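# Place the parts tote on the bench's anti-static mat

## Task

Set the tote of parts down on the anti-static mat lying on the work bench so that the whole tote sits within the mat's borders, then open the grippers and pull the robot away. The tote must rest there by itself, not held by the robot, and the robot must not topple or be left leaning.

## Robot and tools

ROBOT. An omnidirectional wheeled base (strong 7 N m wheel motors) carries a roughly 1.75 m column. A carriage slides along it (lift_m, 0 to 1 m, at most 0.3 m/s) and holds two identical six-joint arms, each ending in a two-finger gripper. Arm bases sit near 0.57 m + lift_m above the floor; some carriage parts extend about 0.15 m lower. From its shoulder a hand reaches about 0.78 m, yet only about 0.38 m beneath its arm base. A hand is roughly 0.16 m long and 0.1 m wide (0.14 m with fingers open). Parked arm: joints 1-6 = 0, 0.05, 0.05, 1.45, 0, 0; then the robot is about 0.95 m wide and 0.7 m long. Cameras: carriage_camera (fixed, facing forward, tilted about 20 degrees down), left_wrist_camera and right_wrist_camera (looking out beyond the fingertips). Loose objects may get a short nudge from outside now and then.

FRAMES. Base frame: origin on the floor below the base centre, x forward, y left, z up. left_hand and right_hand report, in this frame, the point halfway between each hand's pads, plus quat_wxyz; the hand's z axis runs along the fingers and they open along its y axis; an upward-pointing hand with joints 1, 5, 6 at 0 reads (1, 0, 0, 0). The odometry frame is the base frame as it was at the start. base_odometry integrates wheel rotation, so slip shows up as travel; heading is in -3.142 to 3.142, left positive.

execute_actions. Arguments: "actions" (a list holding one action or none; empty just reports) and "cameras" (list of camera names, or "all"/null/omitted for every camera, [] for none). An action may have "base", "joints" or both; their motions begin together. "base" holds exactly one relative move, measured from the base's last reported position: {"translate_m": d} metres, forward positive, -2 to 2; {"strafe_m": d} metres, left positive, -2 to 2; {"rotate_rad": d} radians, counter-clockwise positive, -6.3 to 6.3. "joints" is one dictionary keyed by joint name (separate keys per arm, not a list), each value an absolute target: lift_m 0 to 1 m; for left_ and right_: joint1_rad -2.617 to 3.054 (swing about vertical, 0 ahead, positive to the left); joint2_rad 0 to 3.141 (shoulder: 0 upper arm level pointing back, 1.57 vertical, 3.14 level pointing forward); joint3_rad 0 to 3.141 (elbow, 0 folded, 3.14 straight); joint4_rad -1.57 to 1.57 (wrist pitch, positive lifts fingertips); joint5_rad -1.57 to 1.57 (wrist yaw, positive swings fingertips right, opposite to joint 1); joint6_rad -2.094 to 2.094 (roll about the finger axis, positive clockwise looking from the forearm); gripper_m 0 to 0.093 m pad gap. Done tolerances: lift 0.004, joints 1 and 5 and 6 0.02, joints 2-3 0.055, joint 4 0.04, gripper 0.004. Speeds up to 1.8 rad/s (joints 1-3) and 2.7 rad/s (4-6). An action lasts at most 15 s. Bad keys or values get the call rejected with no motion. Anything not named may keep driving toward an earlier target. After a result reports a stop, the remaining motion calls in that reply are skipped.

wait: "seconds" 0 to 10; no new command, returns state and images. zoom_image: "camera" and "region" [x0, y0, x1, y1] in pixels of that camera's latest full image, top-left origin, at most 504 by 504. read_manual: optional "section", only "licences"; no motion. finished_scene: "scene" = current scene number; ends it irreversibly, so the goal must already hold. Replying with no tool call ends all remaining work.

RESULTS. A "pictures" line lists image order. base_status/joint_status per motion: done (for the base, wheels turned the amount, slip possible; tiny moves may fall short yet say done), off_target (stopped away from target, may still push), contact_stop or time_out (target dropped, holds in place), "joint command not followed" with a cause (self-collision check blocked that arm's joints; per joint "not_followed"; such targets may be retried on later actions; the gripper still moves), limit_stop_at_motor_heat. on_its_own lists uncommanded behaviour; "held at" is a held target, not the position. motor_effort: percent of max, positive toward higher values, bracket = peak of last action; readings carry fixed bias up to a few points plus half the value, plus noise. Lift effort grows with load; if it keeps dropping while lowering, a hand or load is resting on something. drive_wheels: ignore sign; higher at rest than after free driving means the base is pressing something. Joint torques are raw drive outputs with offsets and noise. ARM HIT means an arm struck the robot. Camera calibration (K, D, T_world_to_cam mapping base frame to camera, pos_world) is listed when it changes; small errors exist, larger for wrist cameras at long reach.

CAUTIONS. Base contact stops come late or never; the base may roll about 0.3 m after an arm touches something, and arms are unmonitored while turning. After being blocked, reverse about 0.2 m (or turn back), repeat if still pressed; a retry can be needed. Do not drive backward into a table edge the base went under. Arms and grippers never stop on contact and spring to targets once freed. Hand readings drift at long reach; a level hand drops 10-17 cm per kg; a fully straight arm may not lift 1 kg. A gripper holding something normally reads off_target; pads push about 45-60 N. Keep the arms from striking or pressing each other; to free a blocked arm, first move it alone away from the other arm, then the other. Tipping cannot be undone and no reading shows a lean, only images: risk rises with high carriage, outstretched arms, loads (about 1.5 kg per hand with both arms forward), pulling, sudden stops. Extended arms heat quickly, even empty and while you think: warning at 75 °C, 10 s arm stop at 90 °C, at 100 °C the arm goes limp and falls. Avoid drops, slams and hard pushes.

Each tool is called after "Emit:" as name(argument=value, ...) on one line, values as JSON.

## Session

Emit:
execute_actions(actions=[])

Scene clock: 0.00 s.
Joint torques (N m, as the arm reports them, + toward a larger angle): no reading
base_odometry: x=+0.000 y=+0.000 heading=+0.000 (m, m, rad; odometry frame)
base_status: not commanded
joint_positions: lift_m=+0.301 left_joint1_rad=+0.002 left_joint2_rad=+0.068 left_joint3_rad=+0.049 left_joint4_rad=+1.444 left_joint5_rad=+0.003 left_joint6_rad=+0.000 left_gripper_m=+0.095 right_joint1_rad=+0.000 right_joint2_rad=+0.030 right_joint3_rad=+0.066 right_joint4_rad=+1.453 right_joint5_rad=+0.023 right_joint6_rad=+0.031 right_gripper_m=+0.095
joint_status: not commanded
motor_effort: lift_m=+22 drive_wheels=-1 (%)
left_hand: x=+0.3185 y=+0.3163 z=+1.2830 quat_wxyz=(+0.997, +0.001, +0.073, +0.001) (m; base frame)
right_hand: x=+0.2990 y=-0.3207 z=+1.2883 quat_wxyz=(+0.999, +0.012, +0.041, +0.015) (m; base frame)
pictures: carriage_camera, left_wrist_camera, right_wrist_camera
Images, in order (width x height): carriage_camera 896x504, left_wrist_camera 896x504, right_wrist_camera 896x504.

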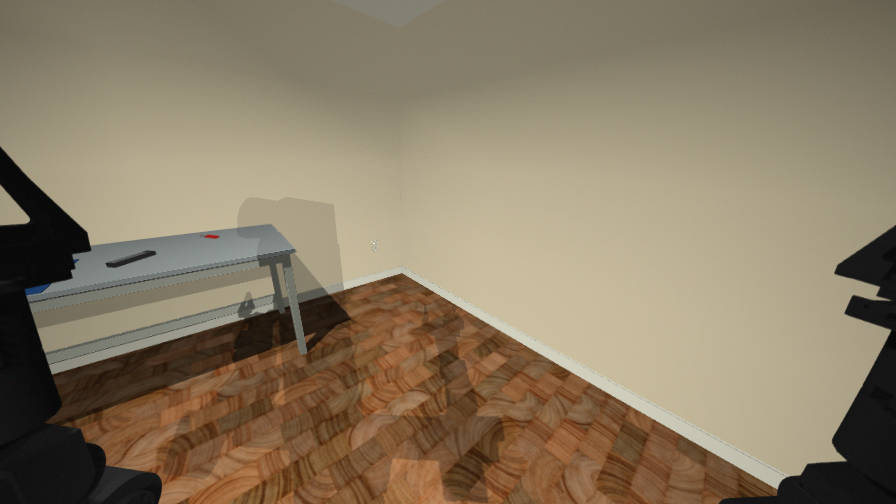

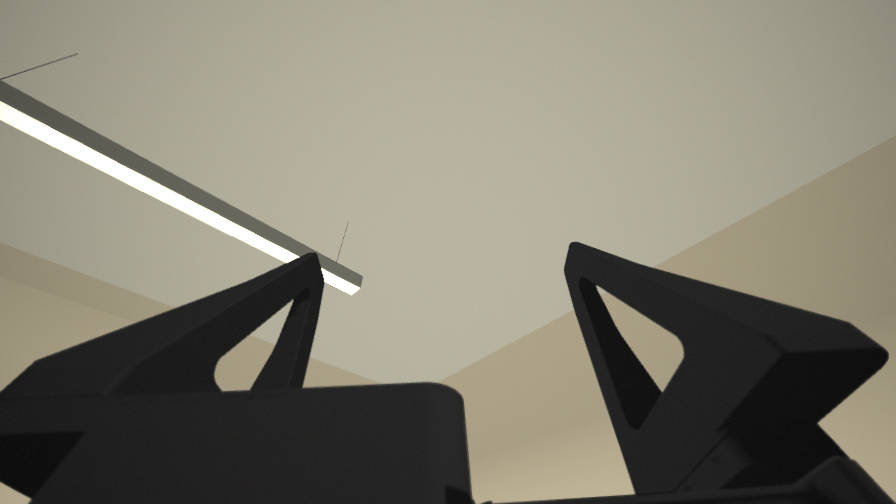

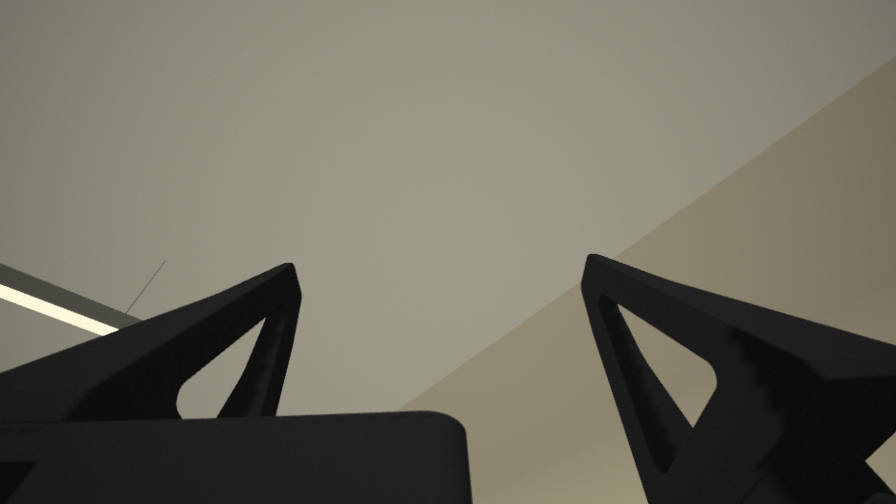

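Emit:
execute_actions(actions=[{"base":{"rotate_rad":0.9}}], cameras=["carriage_camera"])

Scene clock: 6.07 s.
Joint torques (N m, as the arm reports them, + toward a larger angle): left_arm=[ 0.    3.83  6.65 -0.16 -0.02 -0.15] | right_arm=[-0.28  4.13  7.13 -0.26  0.09 -0.14]
base_odometry: x=+0.000 y=+0.000 heading=+0.899 (m, m, rad; odometry frame)
base_status: done
joint_positions: lift_m=+0.301 left_joint1_rad=+0.002 left_joint2_rad=+0.068 left_joint3_rad=+0.049 left_joint4_rad=+1.444 left_joint5_rad=+0.003 left_joint6_rad=+0.000 left_gripper_m=+0.095 right_joint1_rad=+0.000 right_joint2_rad=+0.030 right_joint3_rad=+0.066 right_joint4_rad=+1.452 right_joint5_rad=+0.023 right_joint6_rad=+0.031 right_gripper_m=+0.095
joint_status: not commanded
motor_effort: lift_m=+22(22) drive_wheels=+8(16) (%)
left_hand: x=+0.3185 y=+0.3163 z=+1.2830 quat_wxyz=(+0.997, +0.001, +0.073, +0.001) (m; base frame)
right_hand: x=+0.2993 y=-0.3207 z=+1.2882 quat_wxyz=(+0.999, +0.012, +0.041, +0.015) (m; base frame)
pictures: carriage_camera
Images, in order (width x height): carriage_camera 896x504.

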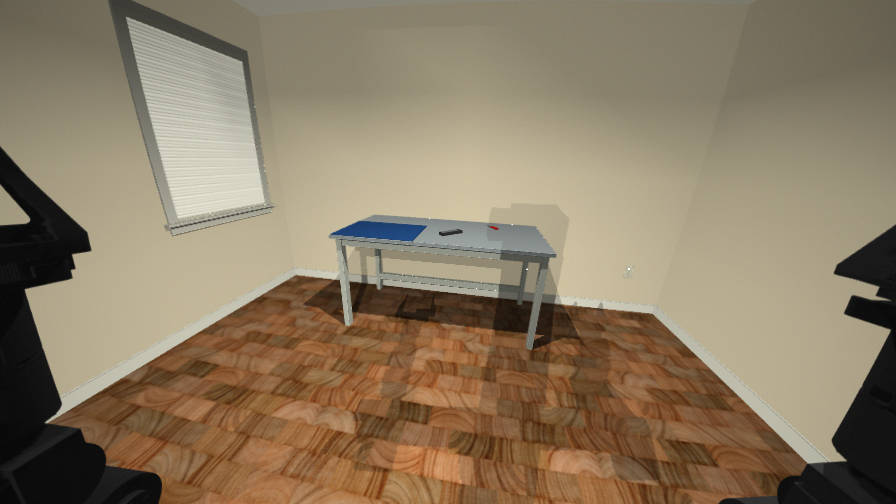

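Emit:
execute_actions(actions=[{"base":{"rotate_rad":2.0}}], cameras=["carriage_camera"])

Scene clock: 12.63 s.
Joint torques (N m, as the arm reports them, + toward a larger angle): left_arm=[-0.01  3.83  6.65 -0.15 -0.01 -0.14] | right_arm=[-0.33  4.15  7.14 -0.23  0.07 -0.1 ]
base_odometry: x=+0.000 y=+0.000 heading=+2.899 (m, m, rad; odometry frame)
base_status: done
joint_positions: lift_m=+0.301 left_joint1_rad=+0.002 left_joint2_rad=+0.068 left_joint3_rad=+0.049 left_joint4_rad=+1.444 left_joint5_rad=+0.003 left_joint6_rad=+0.000 left_gripper_m=+0.095 right_joint1_rad=+0.000 right_joint2_rad=+0.030 right_joint3_rad=+0.066 right_joint4_rad=+1.451 right_joint5_rad=+0.023 right_joint6_rad=+0.031 right_gripper_m=+0.095
joint_status: not commanded
motor_effort: lift_m=+22(22) drive_wheels=+8(13) (%)
left_hand: x=+0.3185 y=+0.3163 z=+1.2830 quat_wxyz=(+0.997, +0.001, +0.073, +0.001) (m; base frame)
right_hand: x=+0.2994 y=-0.3207 z=+1.2882 quat_wxyz=(+0.999, +0.012, +0.042, +0.015) (m; base frame)
pictures: carriage_camera
Images, in order (width x height): carriage_camera 896x504.

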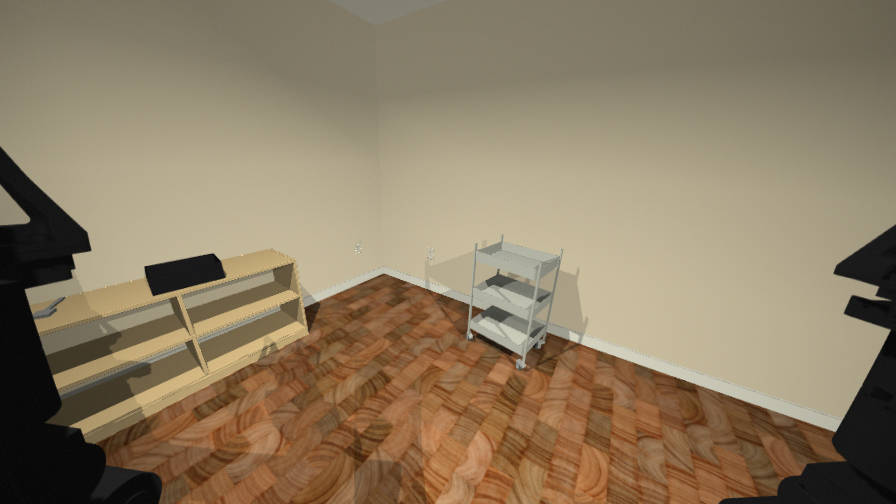

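Emit:
execute_actions(actions=[{"base":{"rotate_rad":1.02}}], cameras=["carriage_camera"])

Emit:
zoom_image(camera="carriage_camera", region=[300, 190, 700, 400])

Scene clock: 25.17 s.
Joint torques (N m, as the arm reports them, + toward a larger angle): left_arm=[ 0.02  3.79  6.65 -0.16 -0.01 -0.13] | right_arm=[-0.26  4.05  7.11 -0.2   0.09 -0.13]
base_odometry: x=+0.000 y=+0.000 heading=-2.365 (m, m, rad; odometry frame)
base_status: done
joint_positions: lift_m=+0.301 left_joint1_rad=+0.002 left_joint2_rad=+0.068 left_joint3_rad=+0.049 left_joint4_rad=+1.444 left_joint5_rad=+0.003 left_joint6_rad=+0.000 left_gripper_m=+0.095 right_joint1_rad=+0.000 right_joint2_rad=+0.030 right_joint3_rad=+0.066 right_joint4_rad=+1.452 right_joint5_rad=+0.023 right_joint6_rad=+0.031 right_gripper_m=+0.095
joint_status: not commanded
motor_effort: lift_m=+22(22) drive_wheels=+8(19) (%)
left_hand: x=+0.3185 y=+0.3163 z=+1.2830 quat_wxyz=(+0.997, +0.001, +0.073, +0.001) (m; base frame)
right_hand: x=+0.2993 y=-0.3207 z=+1.2882 quat_wxyz=(+0.999, +0.012, +0.041, +0.015) (m; base frame)
pictures: carriage_camera
Images, in order (width x height): carriage_camera 896x504.

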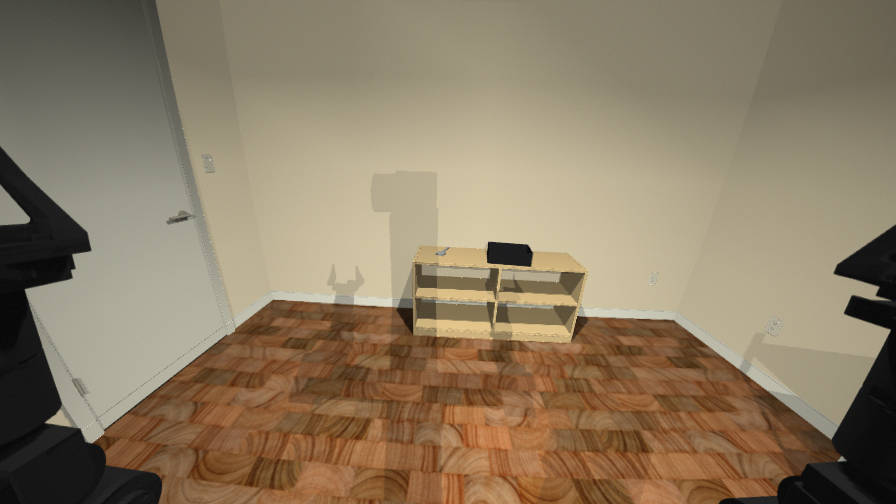

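Region (300, 190, 700, 400) of carriage_camera's 896x504 image, scaled by 1.260, with more detail than that image has; it fills the top 265 rows of this view, and the rest is white.

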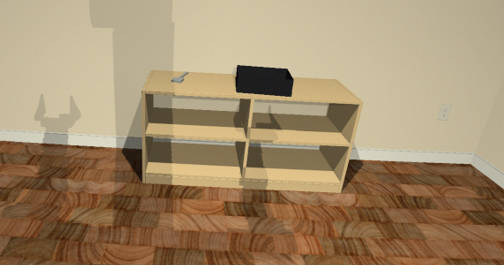

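Emit:
execute_actions(actions=[{"base":{"strafe_m":-0.405}}], cameras=[])

Emit:
execute_actions(actions=[{"base":{"translate_m":1.15}}], cameras=["carriage_camera"])

Emit:
zoom_image(camera="carriage_camera", region=[320, 300, 580, 480])

Scene clock: 43.63 s.
Joint torques (N m, as the arm reports them, + toward a larger angle): left_arm=[-0.04  3.79  6.68 -0.17 -0.01 -0.14] | right_arm=[-0.15  4.13  7.17 -0.24  0.09 -0.13]
base_odometry: x=-0.284 y=+0.288 heading=-2.364 (m, m, rad; odometry frame)
base_status: done
joint_positions: lift_m=+0.301 left_joint1_rad=+0.002 left_joint2_rad=+0.068 left_joint3_rad=+0.049 left_joint4_rad=+1.444 left_joint5_rad=+0.003 left_joint6_rad=+0.000 left_gripper_m=+0.095 right_joint1_rad=+0.000 right_joint2_rad=+0.030 right_joint3_rad=+0.066 right_joint4_rad=+1.452 right_joint5_rad=+0.023 right_joint6_rad=+0.031 right_gripper_m=+0.095
joint_status: not commanded
motor_effort: lift_m=+22(22) drive_wheels=-10(21) (%)
left_hand: x=+0.3185 y=+0.3163 z=+1.2830 quat_wxyz=(+0.997, +0.001, +0.073, +0.001) (m; base frame)
right_hand: x=+0.2993 y=-0.3207 z=+1.2882 quat_wxyz=(+0.999, +0.012, +0.041, +0.015) (m; base frame)
pictures: none
No camera images: the call's "cameras" was empty. Leave "cameras" out to get every camera's image.

Scene clock: 48.23 s.
Joint torques (N m, as the arm reports them, + toward a larger angle): left_arm=[-0.02  3.85  6.73 -0.2  -0.01 -0.14] | right_arm=[-0.25  4.15  7.1  -0.27  0.09 -0.13]
base_odometry: x=-1.104 y=-0.518 heading=-2.364 (m, m, rad; odometry frame)
base_status: done
joint_positions: lift_m=+0.301 left_joint1_rad=+0.002 left_joint2_rad=+0.068 left_joint3_rad=+0.049 left_joint4_rad=+1.447 left_joint5_rad=+0.003 left_joint6_rad=+0.000 left_gripper_m=+0.095 right_joint1_rad=+0.000 right_joint2_rad=+0.030 right_joint3_rad=+0.066 right_joint4_rad=+1.453 right_joint5_rad=+0.023 right_joint6_rad=+0.031 right_gripper_m=+0.095
joint_status: not commanded
motor_effort: lift_m=+22(22) drive_wheels=-6(19) (%)
left_hand: x=+0.3178 y=+0.3163 z=+1.2830 quat_wxyz=(+0.997, +0.001, +0.071, +0.001) (m; base frame)
right_hand: x=+0.2990 y=-0.3207 z=+1.2883 quat_wxyz=(+0.999, +0.012, +0.041, +0.015) (m; base frame)
pictures: carriage_camera
Images, in order (width x height): carriage_camera 896x504.

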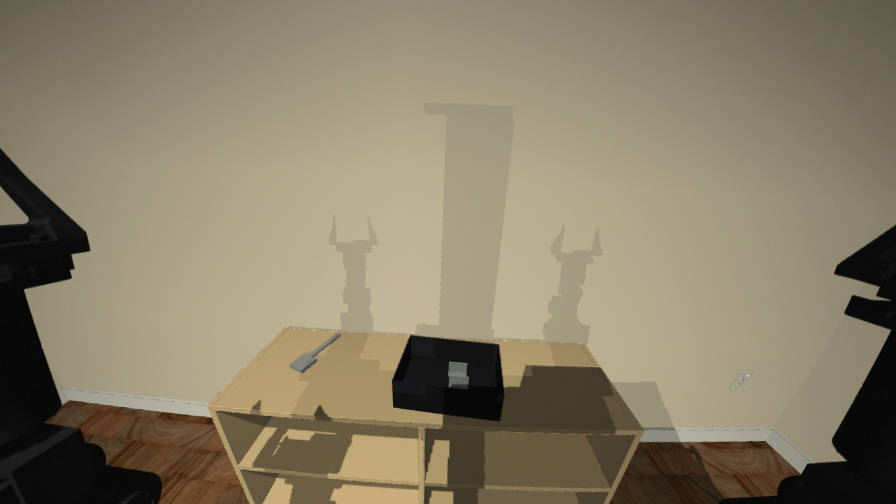

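Region (320, 300, 580, 480) of carriage_camera's 896x504 image, scaled by 1.938, with more detail than that image has; it fills the top 349 rows of this view, and the rest is white.

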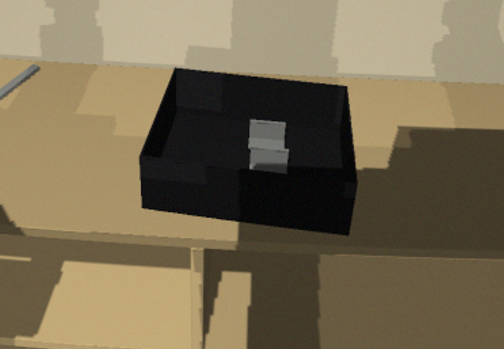

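Emit:
execute_actions(actions=[{"base":{"rotate_rad":-0.085},"joints":{"lift_m":0.33,"left_joint1_rad":-0.542,"left_joint2_rad":2.175,"left_joint3_rad":1.037,"left_joint4_rad":-0.433,"left_joint5_rad":0,"left_joint6_rad":-0.542,"right_joint1_rad":0.542,"right_joint2_rad":2.175,"right_joint3_rad":1.037,"right_joint4_rad":-0.433,"right_joint5_rad":0,"right_joint6_rad":0.542}}], cameras=[])

Emit:
execute_actions(actions=[{"base":{"strafe_m":0.048}}])

Scene clock: 93.03 s.
Joint torques (N m, as the arm reports them, + toward a larger angle): left_arm=[-0.57 -7.79  5.4   0.32 -0.07 -0.22] | right_arm=[ 0.23 -9.82  5.49  0.29  0.12 -0.07]
base_odometry: x=-1.104 y=-0.518 heading=-2.449 (m, m, rad; odometry frame)
base_status: done
joint_positions: lift_m=+0.330 left_joint1_rad=-0.534 left_joint2_rad=+2.172 left_joint3_rad=+1.029 left_joint4_rad=-0.432 left_joint5_rad=+0.001 left_joint6_rad=-0.534 left_gripper_m=+0.095 right_joint1_rad=+0.537 right_joint2_rad=+2.175 right_joint3_rad=+1.031 right_joint4_rad=-0.435 right_joint5_rad=+0.003 right_joint6_rad=+0.537 right_gripper_m=+0.095
joint_status: all done
motor_effort: lift_m=+21(27) drive_wheels=-5(14) (%)
left_hand: x=+0.5593 y=+0.1513 z=+0.7688 quat_wxyz=(-0.002, +0.000, +1.000, +0.001) (m; base frame)
right_hand: x=+0.5589 y=-0.1515 z=+0.7682 quat_wxyz=(-0.003, +0.000, +1.000, -0.003) (m; base frame)
pictures: none
No camera images: the call's "cameras" was empty. Leave "cameras" out to get every camera's image.

Scene clock: 94.27 s.
Joint torques (N m, as the arm reports them, + toward a larger angle): left_arm=[-0.41 -7.81  5.39  0.33 -0.07 -0.21] | right_arm=[ 0.05 -9.91  5.39  0.29  0.1  -0.07]
base_odometry: x=-1.074 y=-0.555 heading=-2.449 (m, m, rad; odometry frame)
base_status: done
joint_positions: lift_m=+0.330 left_joint1_rad=-0.536 left_joint2_rad=+2.172 left_joint3_rad=+1.029 left_joint4_rad=-0.432 left_joint5_rad=+0.001 left_joint6_rad=-0.534 left_gripper_m=+0.095 right_joint1_rad=+0.538 right_joint2_rad=+2.175 right_joint3_rad=+1.031 right_joint4_rad=-0.435 right_joint5_rad=+0.003 right_joint6_rad=+0.537 right_gripper_m=+0.095
joint_status: not commanded
motor_effort: lift_m=+21(21) drive_wheels=+5(16) (%)
left_hand: x=+0.5590 y=+0.1508 z=+0.7688 quat_wxyz=(-0.002, +0.001, +1.000, +0.001) (m; base frame)
right_hand: x=+0.5587 y=-0.1512 z=+0.7682 quat_wxyz=(-0.003, -0.001, +1.000, -0.003) (m; base frame)
pictures: carriage_camera, left_wrist_camera, right_wrist_camera
camera_calibration (this result's frames):
carriage_camera: T_world_to_cam=[[0.0256014, -0.998776, 0.0423108, -0.0631822], [-0.33211, -0.0484184, -0.941997, 1.28228], [0.942893, 0.0100646, -0.332943, 0.255173], [0, 0, 0, 1]] pos_world=[0.186876, -0.00358714, 1.29554]
left_wrist_camera: T_world_to_cam=[[-0.0108598, -0.998905, 0.0454961, 0.11663], [-0.819362, 0.0349697, 0.572209, 0.0192637], [-0.573174, -0.0310637, -0.818845, 1.07616], [0, 0, 0, 1]] pos_world=[0.633879, 0.149258, 0.864881]
right_wrist_camera: T_world_to_cam=[[-0.0121618, -0.997221, 0.0735011, -0.203464], [-0.824245, 0.0516133, 0.563876, 0.0428159], [-0.566103, -0.0537251, -0.822582, 1.06595], [0, 0, 0, 1]] pos_world=[0.636254, -0.14784, 0.867644]
Images, in order (width x height): carriage_camera 896x504, left_wrist_camera 896x504, right_wrist_camera 896x504.

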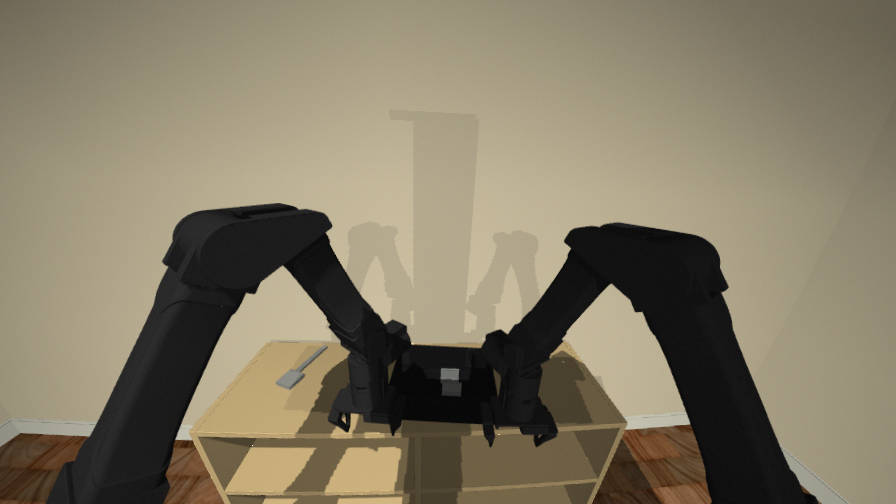

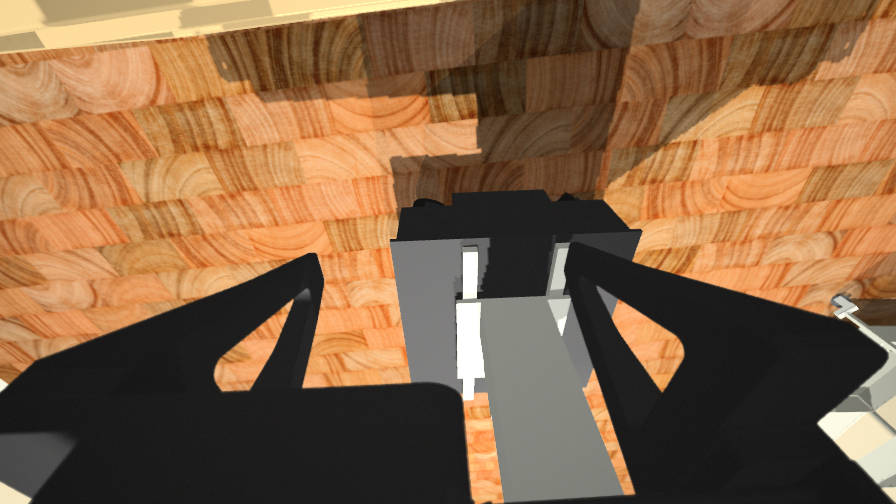

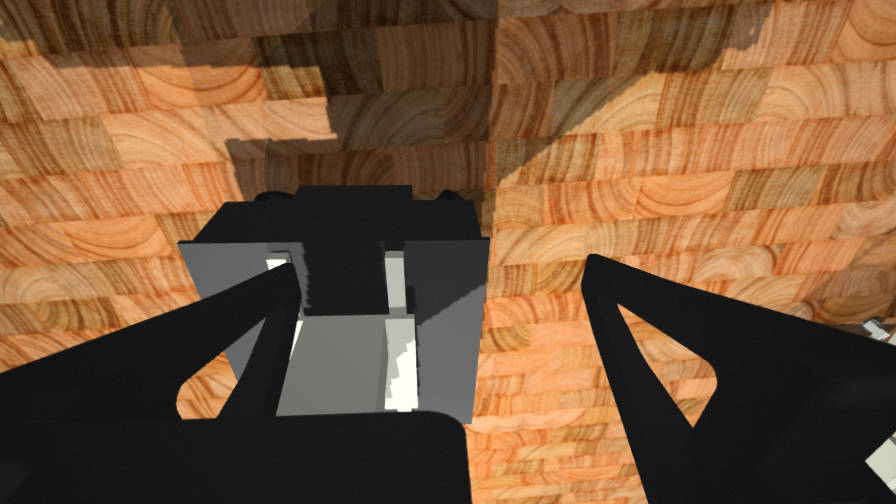

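Emit:
execute_actions(actions=[{"base":{"translate_m":0.248}}], cameras=[])

Emit:
execute_actions(actions=[{"joints":{"lift_m":0.275}}])

Scene clock: 103.60 s.
Joint torques (N m, as the arm reports them, + toward a larger angle): left_arm=[-0.49 -7.8   5.37  0.34 -0.07 -0.21] | right_arm=[ 0.12 -9.84  5.52  0.3   0.09 -0.08]
base_odometry: x=-1.265 y=-0.714 heading=-2.448 (m, m, rad; odometry frame)
base_status: done
joint_positions: lift_m=+0.330 left_joint1_rad=-0.536 left_joint2_rad=+2.172 left_joint3_rad=+1.029 left_joint4_rad=-0.433 left_joint5_rad=+0.001 left_joint6_rad=-0.535 left_gripper_m=+0.095 right_joint1_rad=+0.538 right_joint2_rad=+2.175 right_joint3_rad=+1.031 right_joint4_rad=-0.435 right_joint5_rad=+0.003 right_joint6_rad=+0.537 right_gripper_m=+0.095
joint_status: not commanded
motor_effort: lift_m=+21(21) drive_wheels=-9(15) (%)
left_hand: x=+0.5589 y=+0.1508 z=+0.7688 quat_wxyz=(-0.002, +0.001, +1.000, +0.001) (m; base frame)
right_hand: x=+0.5585 y=-0.1512 z=+0.7682 quat_wxyz=(-0.003, -0.001, +1.000, -0.004) (m; base frame)
pictures: none
No camera images: the call's "cameras" was empty. Leave "cameras" out to get every camera's image.

Scene clock: 104.37 s.
Joint torques (N m, as the arm reports them, + toward a larger angle): left_arm=[-0.43 -8.04  5.36  0.33 -0.06 -0.21] | right_arm=[  0.03 -10.1    5.41   0.3    0.12  -0.06]
base_odometry: x=-1.265 y=-0.714 heading=-2.448 (m, m, rad; odometry frame)
base_status: not commanded
joint_positions: lift_m=+0.275 left_joint1_rad=-0.536 left_joint2_rad=+2.175 left_joint3_rad=+1.029 left_joint4_rad=-0.433 left_joint5_rad=+0.001 left_joint6_rad=-0.535 left_gripper_m=+0.095 right_joint1_rad=+0.538 right_joint2_rad=+2.179 right_joint3_rad=+1.031 right_joint4_rad=-0.434 right_joint5_rad=+0.002 right_joint6_rad=+0.537 right_gripper_m=+0.095
joint_status: all done
motor_effort: lift_m=+21(23) drive_wheels=+7(9) (%)
left_hand: x=+0.5581 y=+0.1513 z=+0.7128 quat_wxyz=(-0.004, +0.001, +1.000, +0.002) (m; base frame)
right_hand: x=+0.5579 y=-0.1513 z=+0.7121 quat_wxyz=(-0.004, -0.001, +1.000, -0.004) (m; base frame)
pictures: carriage_camera, left_wrist_camera, right_wrist_camera
camera_calibration (this result's frames):
carriage_camera: T_world_to_cam=[[0.0256014, -0.998776, 0.0423108, -0.0608553], [-0.33211, -0.0484184, -0.941997, 1.23048], [0.942893, 0.0100646, -0.332943, 0.236862], [0, 0, 0, 1]] pos_world=[0.186876, -0.00358714, 1.24054]
left_wrist_camera: T_world_to_cam=[[-0.0103042, -0.999013, 0.0431996, 0.121053], [-0.817117, 0.0333144, 0.575508, 0.0472093], [-0.57638, -0.029369, -0.816654, 1.02974], [0, 0, 0, 1]] pos_world=[0.633345, 0.149604, 0.808544]
right_wrist_camera: T_world_to_cam=[[-0.0115661, -0.997158, 0.0744425, -0.20048], [-0.822562, 0.0518185, 0.566309, 0.0711883], [-0.568557, -0.0546836, -0.820824, 1.01941], [0, 0, 0, 1]] pos_world=[0.635832, -0.147854, 0.811367]
Images, in order (width x height): carriage_camera 896x504, left_wrist_camera 896x504, right_wrist_camera 896x504.

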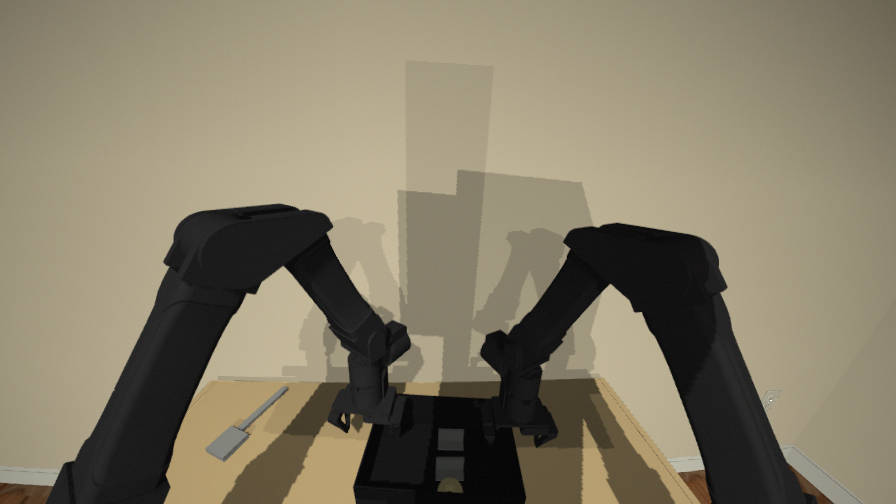

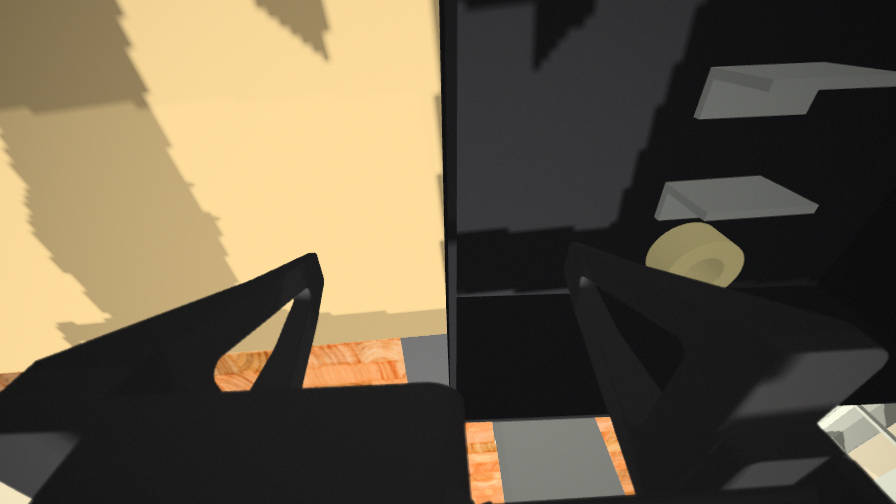

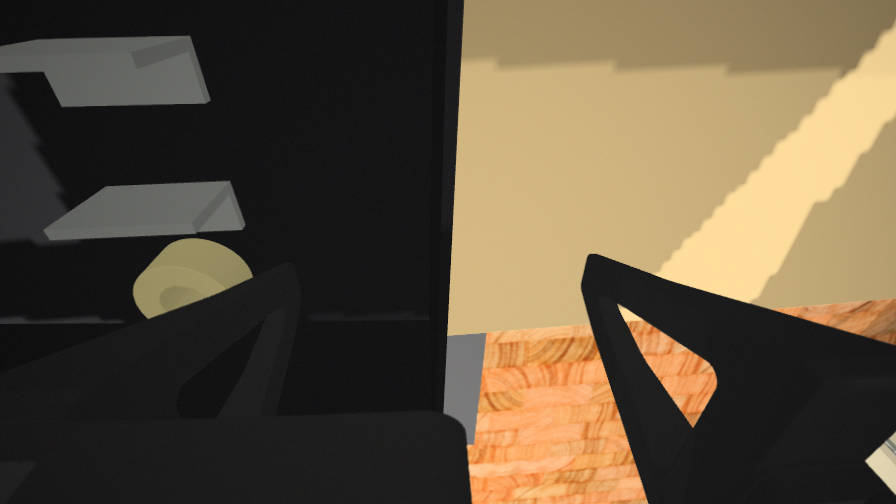

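Emit:
execute_actions(actions=[{"joints":{"lift_m":0.24,"left_gripper_m":0.04,"right_gripper_m":0.04}}])

Scene clock: 110.40 s.
Joint torques (N m, as the arm reports them, + toward a larger angle): left_arm=[-0.51 -8.16  5.45  0.32 -0.06 -0.21] | right_arm=[  0.05 -10.34   5.37   0.26   0.12  -0.1 ]
base_odometry: x=-1.265 y=-0.714 heading=-2.448 (m, m, rad; odometry frame)
base_status: not commanded
joint_positions: lift_m=+0.240 left_joint1_rad=-0.536 left_joint2_rad=+2.177 left_joint3_rad=+1.029 left_joint4_rad=-0.433 left_joint5_rad=+0.001 left_joint6_rad=-0.535 left_gripper_m=+0.040 right_joint1_rad=+0.538 right_joint2_rad=+2.179 right_joint3_rad=+1.031 right_joint4_rad=-0.434 right_joint5_rad=+0.002 right_joint6_rad=+0.537 right_gripper_m=+0.040
joint_status: all done
motor_effort: lift_m=+21(22) drive_wheels=+7(7) (%)
left_hand: x=+0.5578 y=+0.1515 z=+0.6773 quat_wxyz=(-0.005, +0.001, +1.000, +0.002) (m; base frame)
right_hand: x=+0.5580 y=-0.1512 z=+0.6770 quat_wxyz=(-0.004, -0.001, +1.000, -0.004) (m; base frame)
pictures: carriage_camera, left_wrist_camera, right_wrist_camera
camera_calibration (this result's frames):
carriage_camera: T_world_to_cam=[[0.0256014, -0.998776, 0.0423108, -0.0593746], [-0.33211, -0.0484184, -0.941997, 1.19751], [0.942893, 0.0100646, -0.332943, 0.22521], [0, 0, 0, 1]] pos_world=[0.186876, -0.00358714, 1.20554]
left_wrist_camera: T_world_to_cam=[[-0.010248, -0.999047, 0.0424345, 0.123251], [-0.816361, 0.0328654, 0.576606, 0.0662703], [-0.577451, -0.0287328, -0.81592, 1.00062], [0, 0, 0, 1]] pos_world=[0.633173, 0.149706, 0.772984]
right_wrist_camera: T_world_to_cam=[[-0.0119607, -0.997192, 0.0739225, -0.19719], [-0.822619, 0.0518414, 0.566225, 0.0912039], [-0.568467, -0.0540376, -0.820929, 0.990743], [0, 0, 0, 1]] pos_world=[0.635873, -0.147828, 0.776265]
Images, in order (width x height): carriage_camera 896x504, left_wrist_camera 896x504, right_wrist_camera 896x504.

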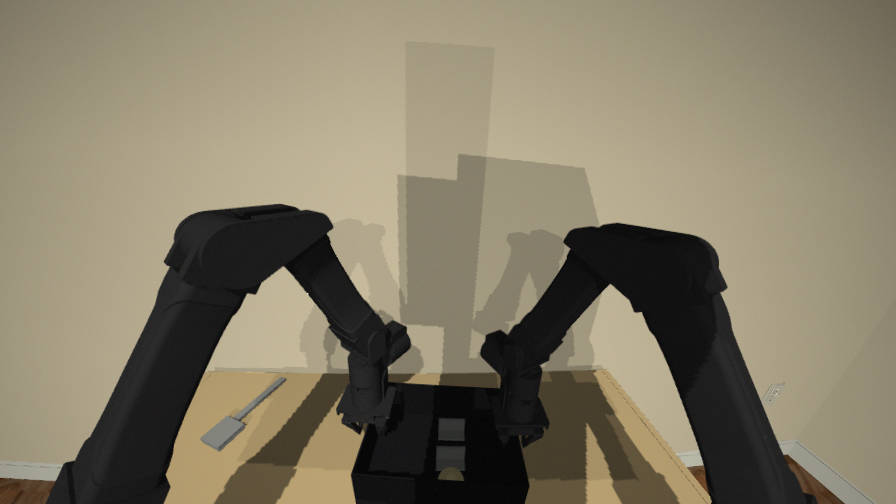

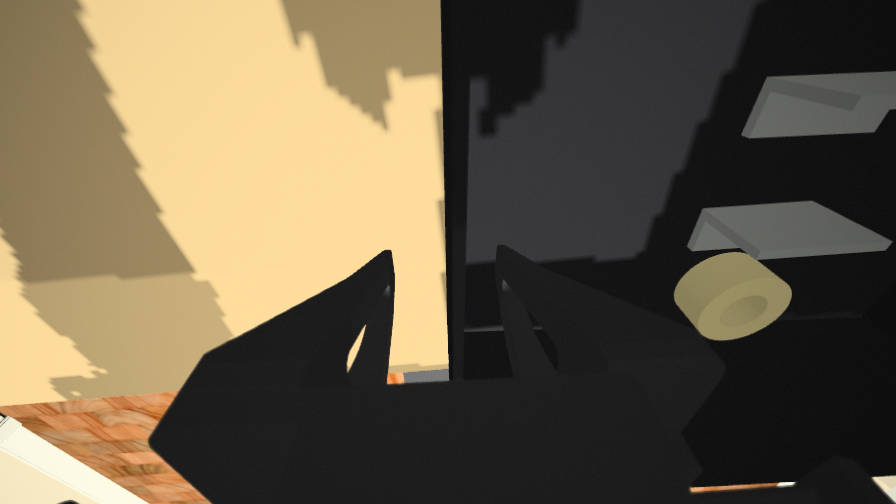

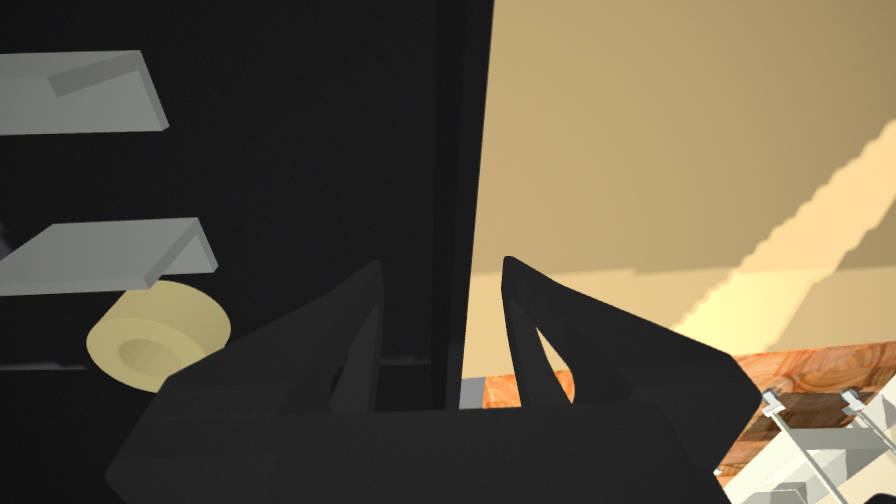

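Emit:
execute_actions(actions=[{"joints":{"left_gripper_m":0,"right_gripper_m":0}}], cameras=[])

Emit:
execute_actions(actions=[{"joints":{"lift_m":0.3}}])

Scene clock: 120.47 s.
Joint torques (N m, as the arm reports them, + toward a larger angle): left_arm=[-0.39 -8.15  5.35  0.32 -0.14 -0.18] | right_arm=[  0.01 -10.2    5.44   0.21   0.16  -0.27]
base_odometry: x=-1.265 y=-0.714 heading=-2.448 (m, m, rad; odometry frame)
base_status: not commanded
joint_positions: lift_m=+0.240 left_joint1_rad=-0.537 left_joint2_rad=+2.177 left_joint3_rad=+1.029 left_joint4_rad=-0.432 left_joint5_rad=+0.010 left_joint6_rad=-0.537 left_gripper_m=+0.003 right_joint1_rad=+0.538 right_joint2_rad=+2.179 right_joint3_rad=+1.031 right_joint4_rad=-0.427 right_joint5_rad=-0.003 right_joint6_rad=+0.556 right_gripper_m=+0.003
joint_status: all done
motor_effort: lift_m=+21(21) drive_wheels=+7(7) (%)
left_hand: x=+0.5571 y=+0.1499 z=+0.6773 quat_wxyz=(-0.006, +0.000, +1.000, -0.002) (m; base frame)
right_hand: x=+0.5590 y=-0.1497 z=+0.6770 quat_wxyz=(-0.002, +0.009, +1.000, +0.000) (m; base frame)
pictures: none
No camera images: the call's "cameras" was empty. Leave "cameras" out to get every camera's image.

Scene clock: 121.23 s.
Joint torques (N m, as the arm reports them, + toward a larger angle): left_arm=[-0.41 -8.52  5.36  0.32 -0.12 -0.18] | right_arm=[ -0.06 -10.6    5.48   0.2    0.22  -0.28]
base_odometry: x=-1.265 y=-0.714 heading=-2.448 (m, m, rad; odometry frame)
base_status: not commanded
joint_positions: lift_m=+0.300 left_joint1_rad=-0.537 left_joint2_rad=+2.182 left_joint3_rad=+1.029 left_joint4_rad=-0.431 left_joint5_rad=+0.011 left_joint6_rad=-0.539 left_gripper_m=+0.003 right_joint1_rad=+0.538 right_joint2_rad=+2.184 right_joint3_rad=+1.031 right_joint4_rad=-0.424 right_joint5_rad=-0.005 right_joint6_rad=+0.557 right_gripper_m=+0.003
joint_status: all done
motor_effort: lift_m=+22(28) drive_wheels=-7(8) (%)
left_hand: x=+0.5564 y=+0.1501 z=+0.7359 quat_wxyz=(-0.008, -0.001, +1.000, -0.001) (m; base frame)
right_hand: x=+0.5586 y=-0.1495 z=+0.7355 quat_wxyz=(-0.004, +0.010, +1.000, +0.001) (m; base frame)
pictures: carriage_camera, left_wrist_camera, right_wrist_camera
camera_calibration (this result's frames):
carriage_camera: T_world_to_cam=[[0.0256014, -0.998776, 0.0423108, -0.0619109], [-0.33211, -0.0484184, -0.941997, 1.25398], [0.942893, 0.0100646, -0.332943, 0.245169], [0, 0, 0, 1]] pos_world=[0.186876, -0.00358714, 1.26549]
left_wrist_camera: T_world_to_cam=[[-0.00676085, -0.998737, 0.0497915, 0.111922], [-0.812393, 0.034519, 0.582087, 0.0249065], [-0.58307, -0.0365148, -0.811601, 1.04866], [0, 0, 0, 1]] pos_world=[0.632435, 0.149213, 0.831025]
right_wrist_camera: T_world_to_cam=[[-0.0322588, -0.997335, 0.0654449, -0.182236], [-0.822086, 0.0637172, 0.565786, 0.0602562], [-0.568448, -0.0355498, -0.821951, 1.04273], [0, 0, 0, 1]] pos_world=[0.636395, -0.148521, 0.834907]
Images, in order (width x height): carriage_camera 896x504, left_wrist_camera 896x504, right_wrist_camera 896x504.

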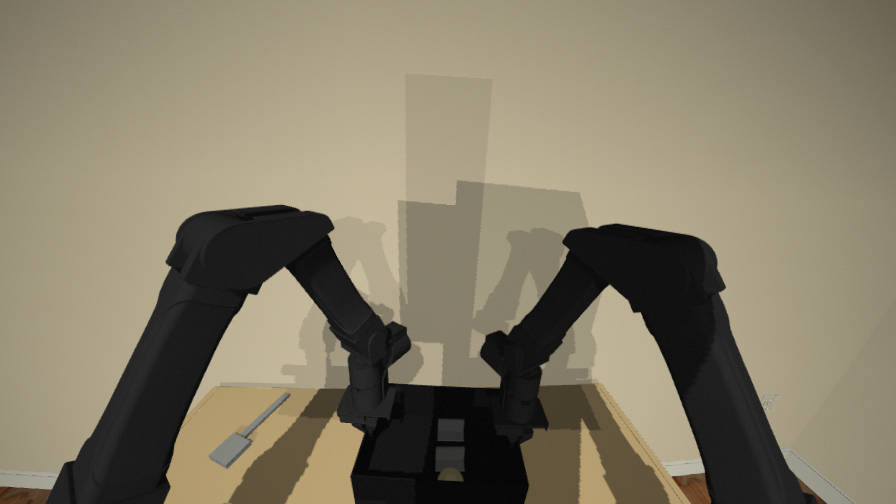

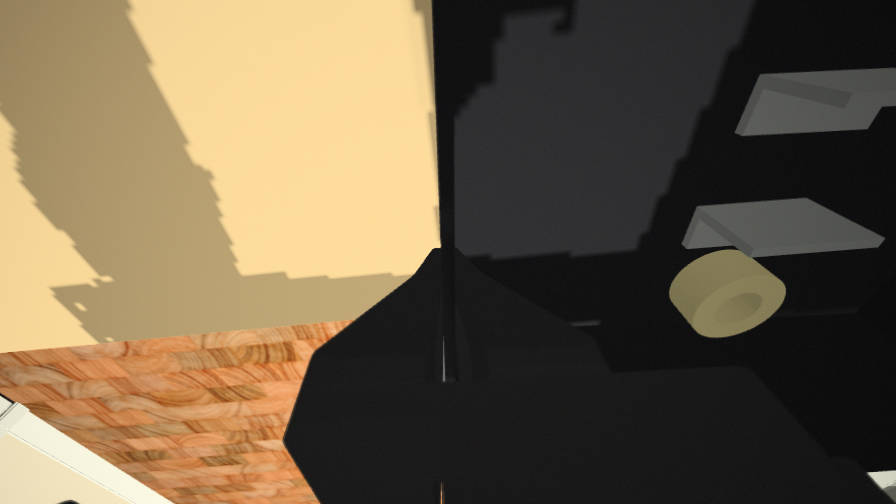

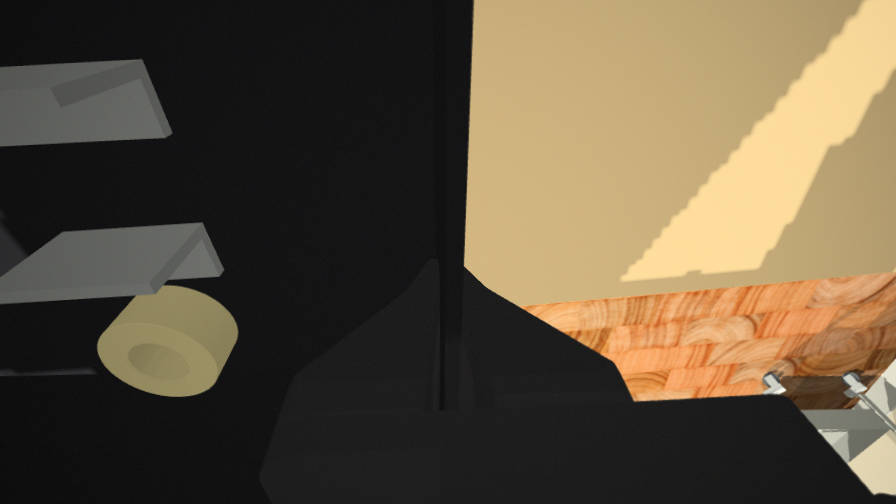

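Emit:
execute_actions(actions=[{"base":{"translate_m":-2.0}}], cameras=[])

Emit:
execute_actions(actions=[{"base":{"rotate_rad":-3.057},"joints":{"lift_m":0.46}}], cameras=[])

Emit:
execute_actions(actions=[{"base":{"strafe_m":0.54}}], cameras=["carriage_camera"])

Scene clock: 140.93 s.
Joint torques (N m, as the arm reports them, + toward a larger angle): left_arm=[-0.4  -8.48  5.31  0.27 -0.12 -0.16] | right_arm=[  0.09 -10.54   5.41   0.2    0.17  -0.27]
base_odometry: x=+0.274 y=+0.565 heading=-2.448 (m, m, rad; odometry frame)
base_status: done
joint_positions: lift_m=+0.300 left_joint1_rad=-0.537 left_joint2_rad=+2.182 left_joint3_rad=+1.029 left_joint4_rad=-0.428 left_joint5_rad=+0.008 left_joint6_rad=-0.539 left_gripper_m=+0.003 right_joint1_rad=+0.538 right_joint2_rad=+2.184 right_joint3_rad=+1.031 right_joint4_rad=-0.421 right_joint5_rad=-0.002 right_joint6_rad=+0.558 right_gripper_m=+0.003
joint_status: not commanded
motor_effort: lift_m=+22(22) drive_wheels=-3(18) (%)
left_hand: x=+0.5573 y=+0.1500 z=+0.7359 quat_wxyz=(-0.006, -0.001, +1.000, -0.001) (m; base frame)
right_hand: x=+0.5594 y=-0.1496 z=+0.7355 quat_wxyz=(-0.002, +0.010, +1.000, +0.000) (m; base frame)
pictures: none
No camera images: the call's "cameras" was empty. Leave "cameras" out to get every camera's image.

Scene clock: 145.17 s.
Joint torques (N m, as the arm reports them, + toward a larger angle): left_arm=[-0.39 -8.56  5.32  0.18 -0.09 -0.16] | right_arm=[  0.48 -10.88   5.41   0.12   0.16  -0.26]
base_odometry: x=+0.273 y=+0.565 heading=+0.779 (m, m, rad; odometry frame)
base_status: done
joint_positions: lift_m=+0.460 left_joint1_rad=-0.537 left_joint2_rad=+2.182 left_joint3_rad=+1.029 left_joint4_rad=-0.417 left_joint5_rad=+0.005 left_joint6_rad=-0.540 left_gripper_m=+0.003 right_joint1_rad=+0.533 right_joint2_rad=+2.186 right_joint3_rad=+1.031 right_joint4_rad=-0.412 right_joint5_rad=-0.001 right_joint6_rad=+0.556 right_gripper_m=+0.002
joint_status: all done
motor_effort: lift_m=+22(29) drive_wheels=+10(22) (%)
left_hand: x=+0.5596 y=+0.1492 z=+0.8956 quat_wxyz=(-0.001, -0.002, +1.000, -0.002) (m; base frame)
right_hand: x=+0.5617 y=-0.1505 z=+0.8947 quat_wxyz=(+0.001, +0.012, +1.000, +0.001) (m; base frame)
pictures: none
No camera images: the call's "cameras" was empty. Leave "cameras" out to get every camera's image.

Scene clock: 148.40 s.
Joint torques (N m, as the arm reports them, + toward a larger angle): left_arm=[-0.38 -8.57  5.36  0.23 -0.13 -0.16] | right_arm=[  0.23 -10.84   5.3    0.17   0.14  -0.27]
base_odometry: x=-0.105 y=+0.950 heading=+0.777 (m, m, rad; odometry frame)
base_status: done
joint_positions: lift_m=+0.460 left_joint1_rad=-0.537 left_joint2_rad=+2.182 left_joint3_rad=+1.029 left_joint4_rad=-0.424 left_joint5_rad=+0.007 left_joint6_rad=-0.540 left_gripper_m=+0.003 right_joint1_rad=+0.536 right_joint2_rad=+2.186 right_joint3_rad=+1.031 right_joint4_rad=-0.416 right_joint5_rad=-0.003 right_joint6_rad=+0.556 right_gripper_m=+0.002
joint_status: not commanded
motor_effort: lift_m=+22(22) drive_wheels=-10(24) (%)
left_hand: x=+0.5581 y=+0.1498 z=+0.8957 quat_wxyz=(-0.004, -0.001, +1.000, -0.001) (m; base frame)
right_hand: x=+0.5603 y=-0.1498 z=+0.8947 quat_wxyz=(-0.001, +0.010, +1.000, +0.001) (m; base frame)
pictures: carriage_camera
camera_calibration (this result's frames):
carriage_camera: T_world_to_cam=[[0.0256014, -0.998776, 0.0423108, -0.0686806], [-0.33211, -0.0484184, -0.941997, 1.4047], [0.942893, 0.0100646, -0.332943, 0.298439], [0, 0, 0, 1]] pos_world=[0.186876, -0.00358714, 1.42549]
Images, in order (width x height): carriage_camera 896x504.

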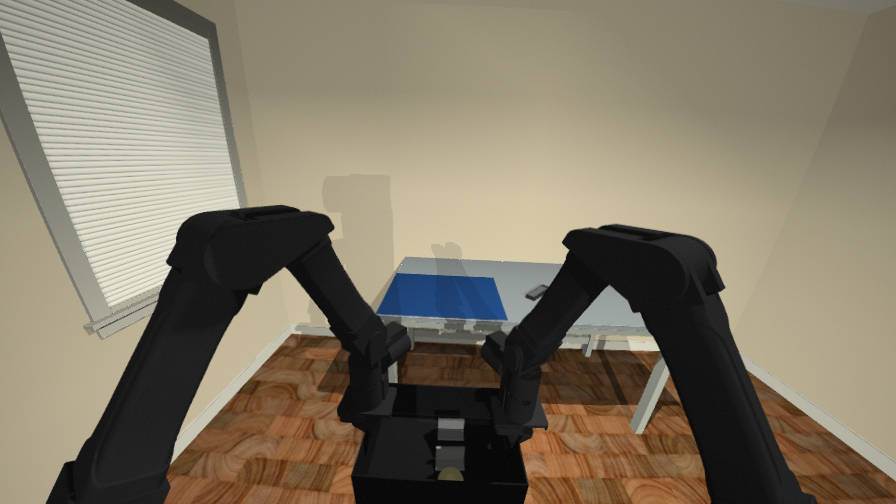

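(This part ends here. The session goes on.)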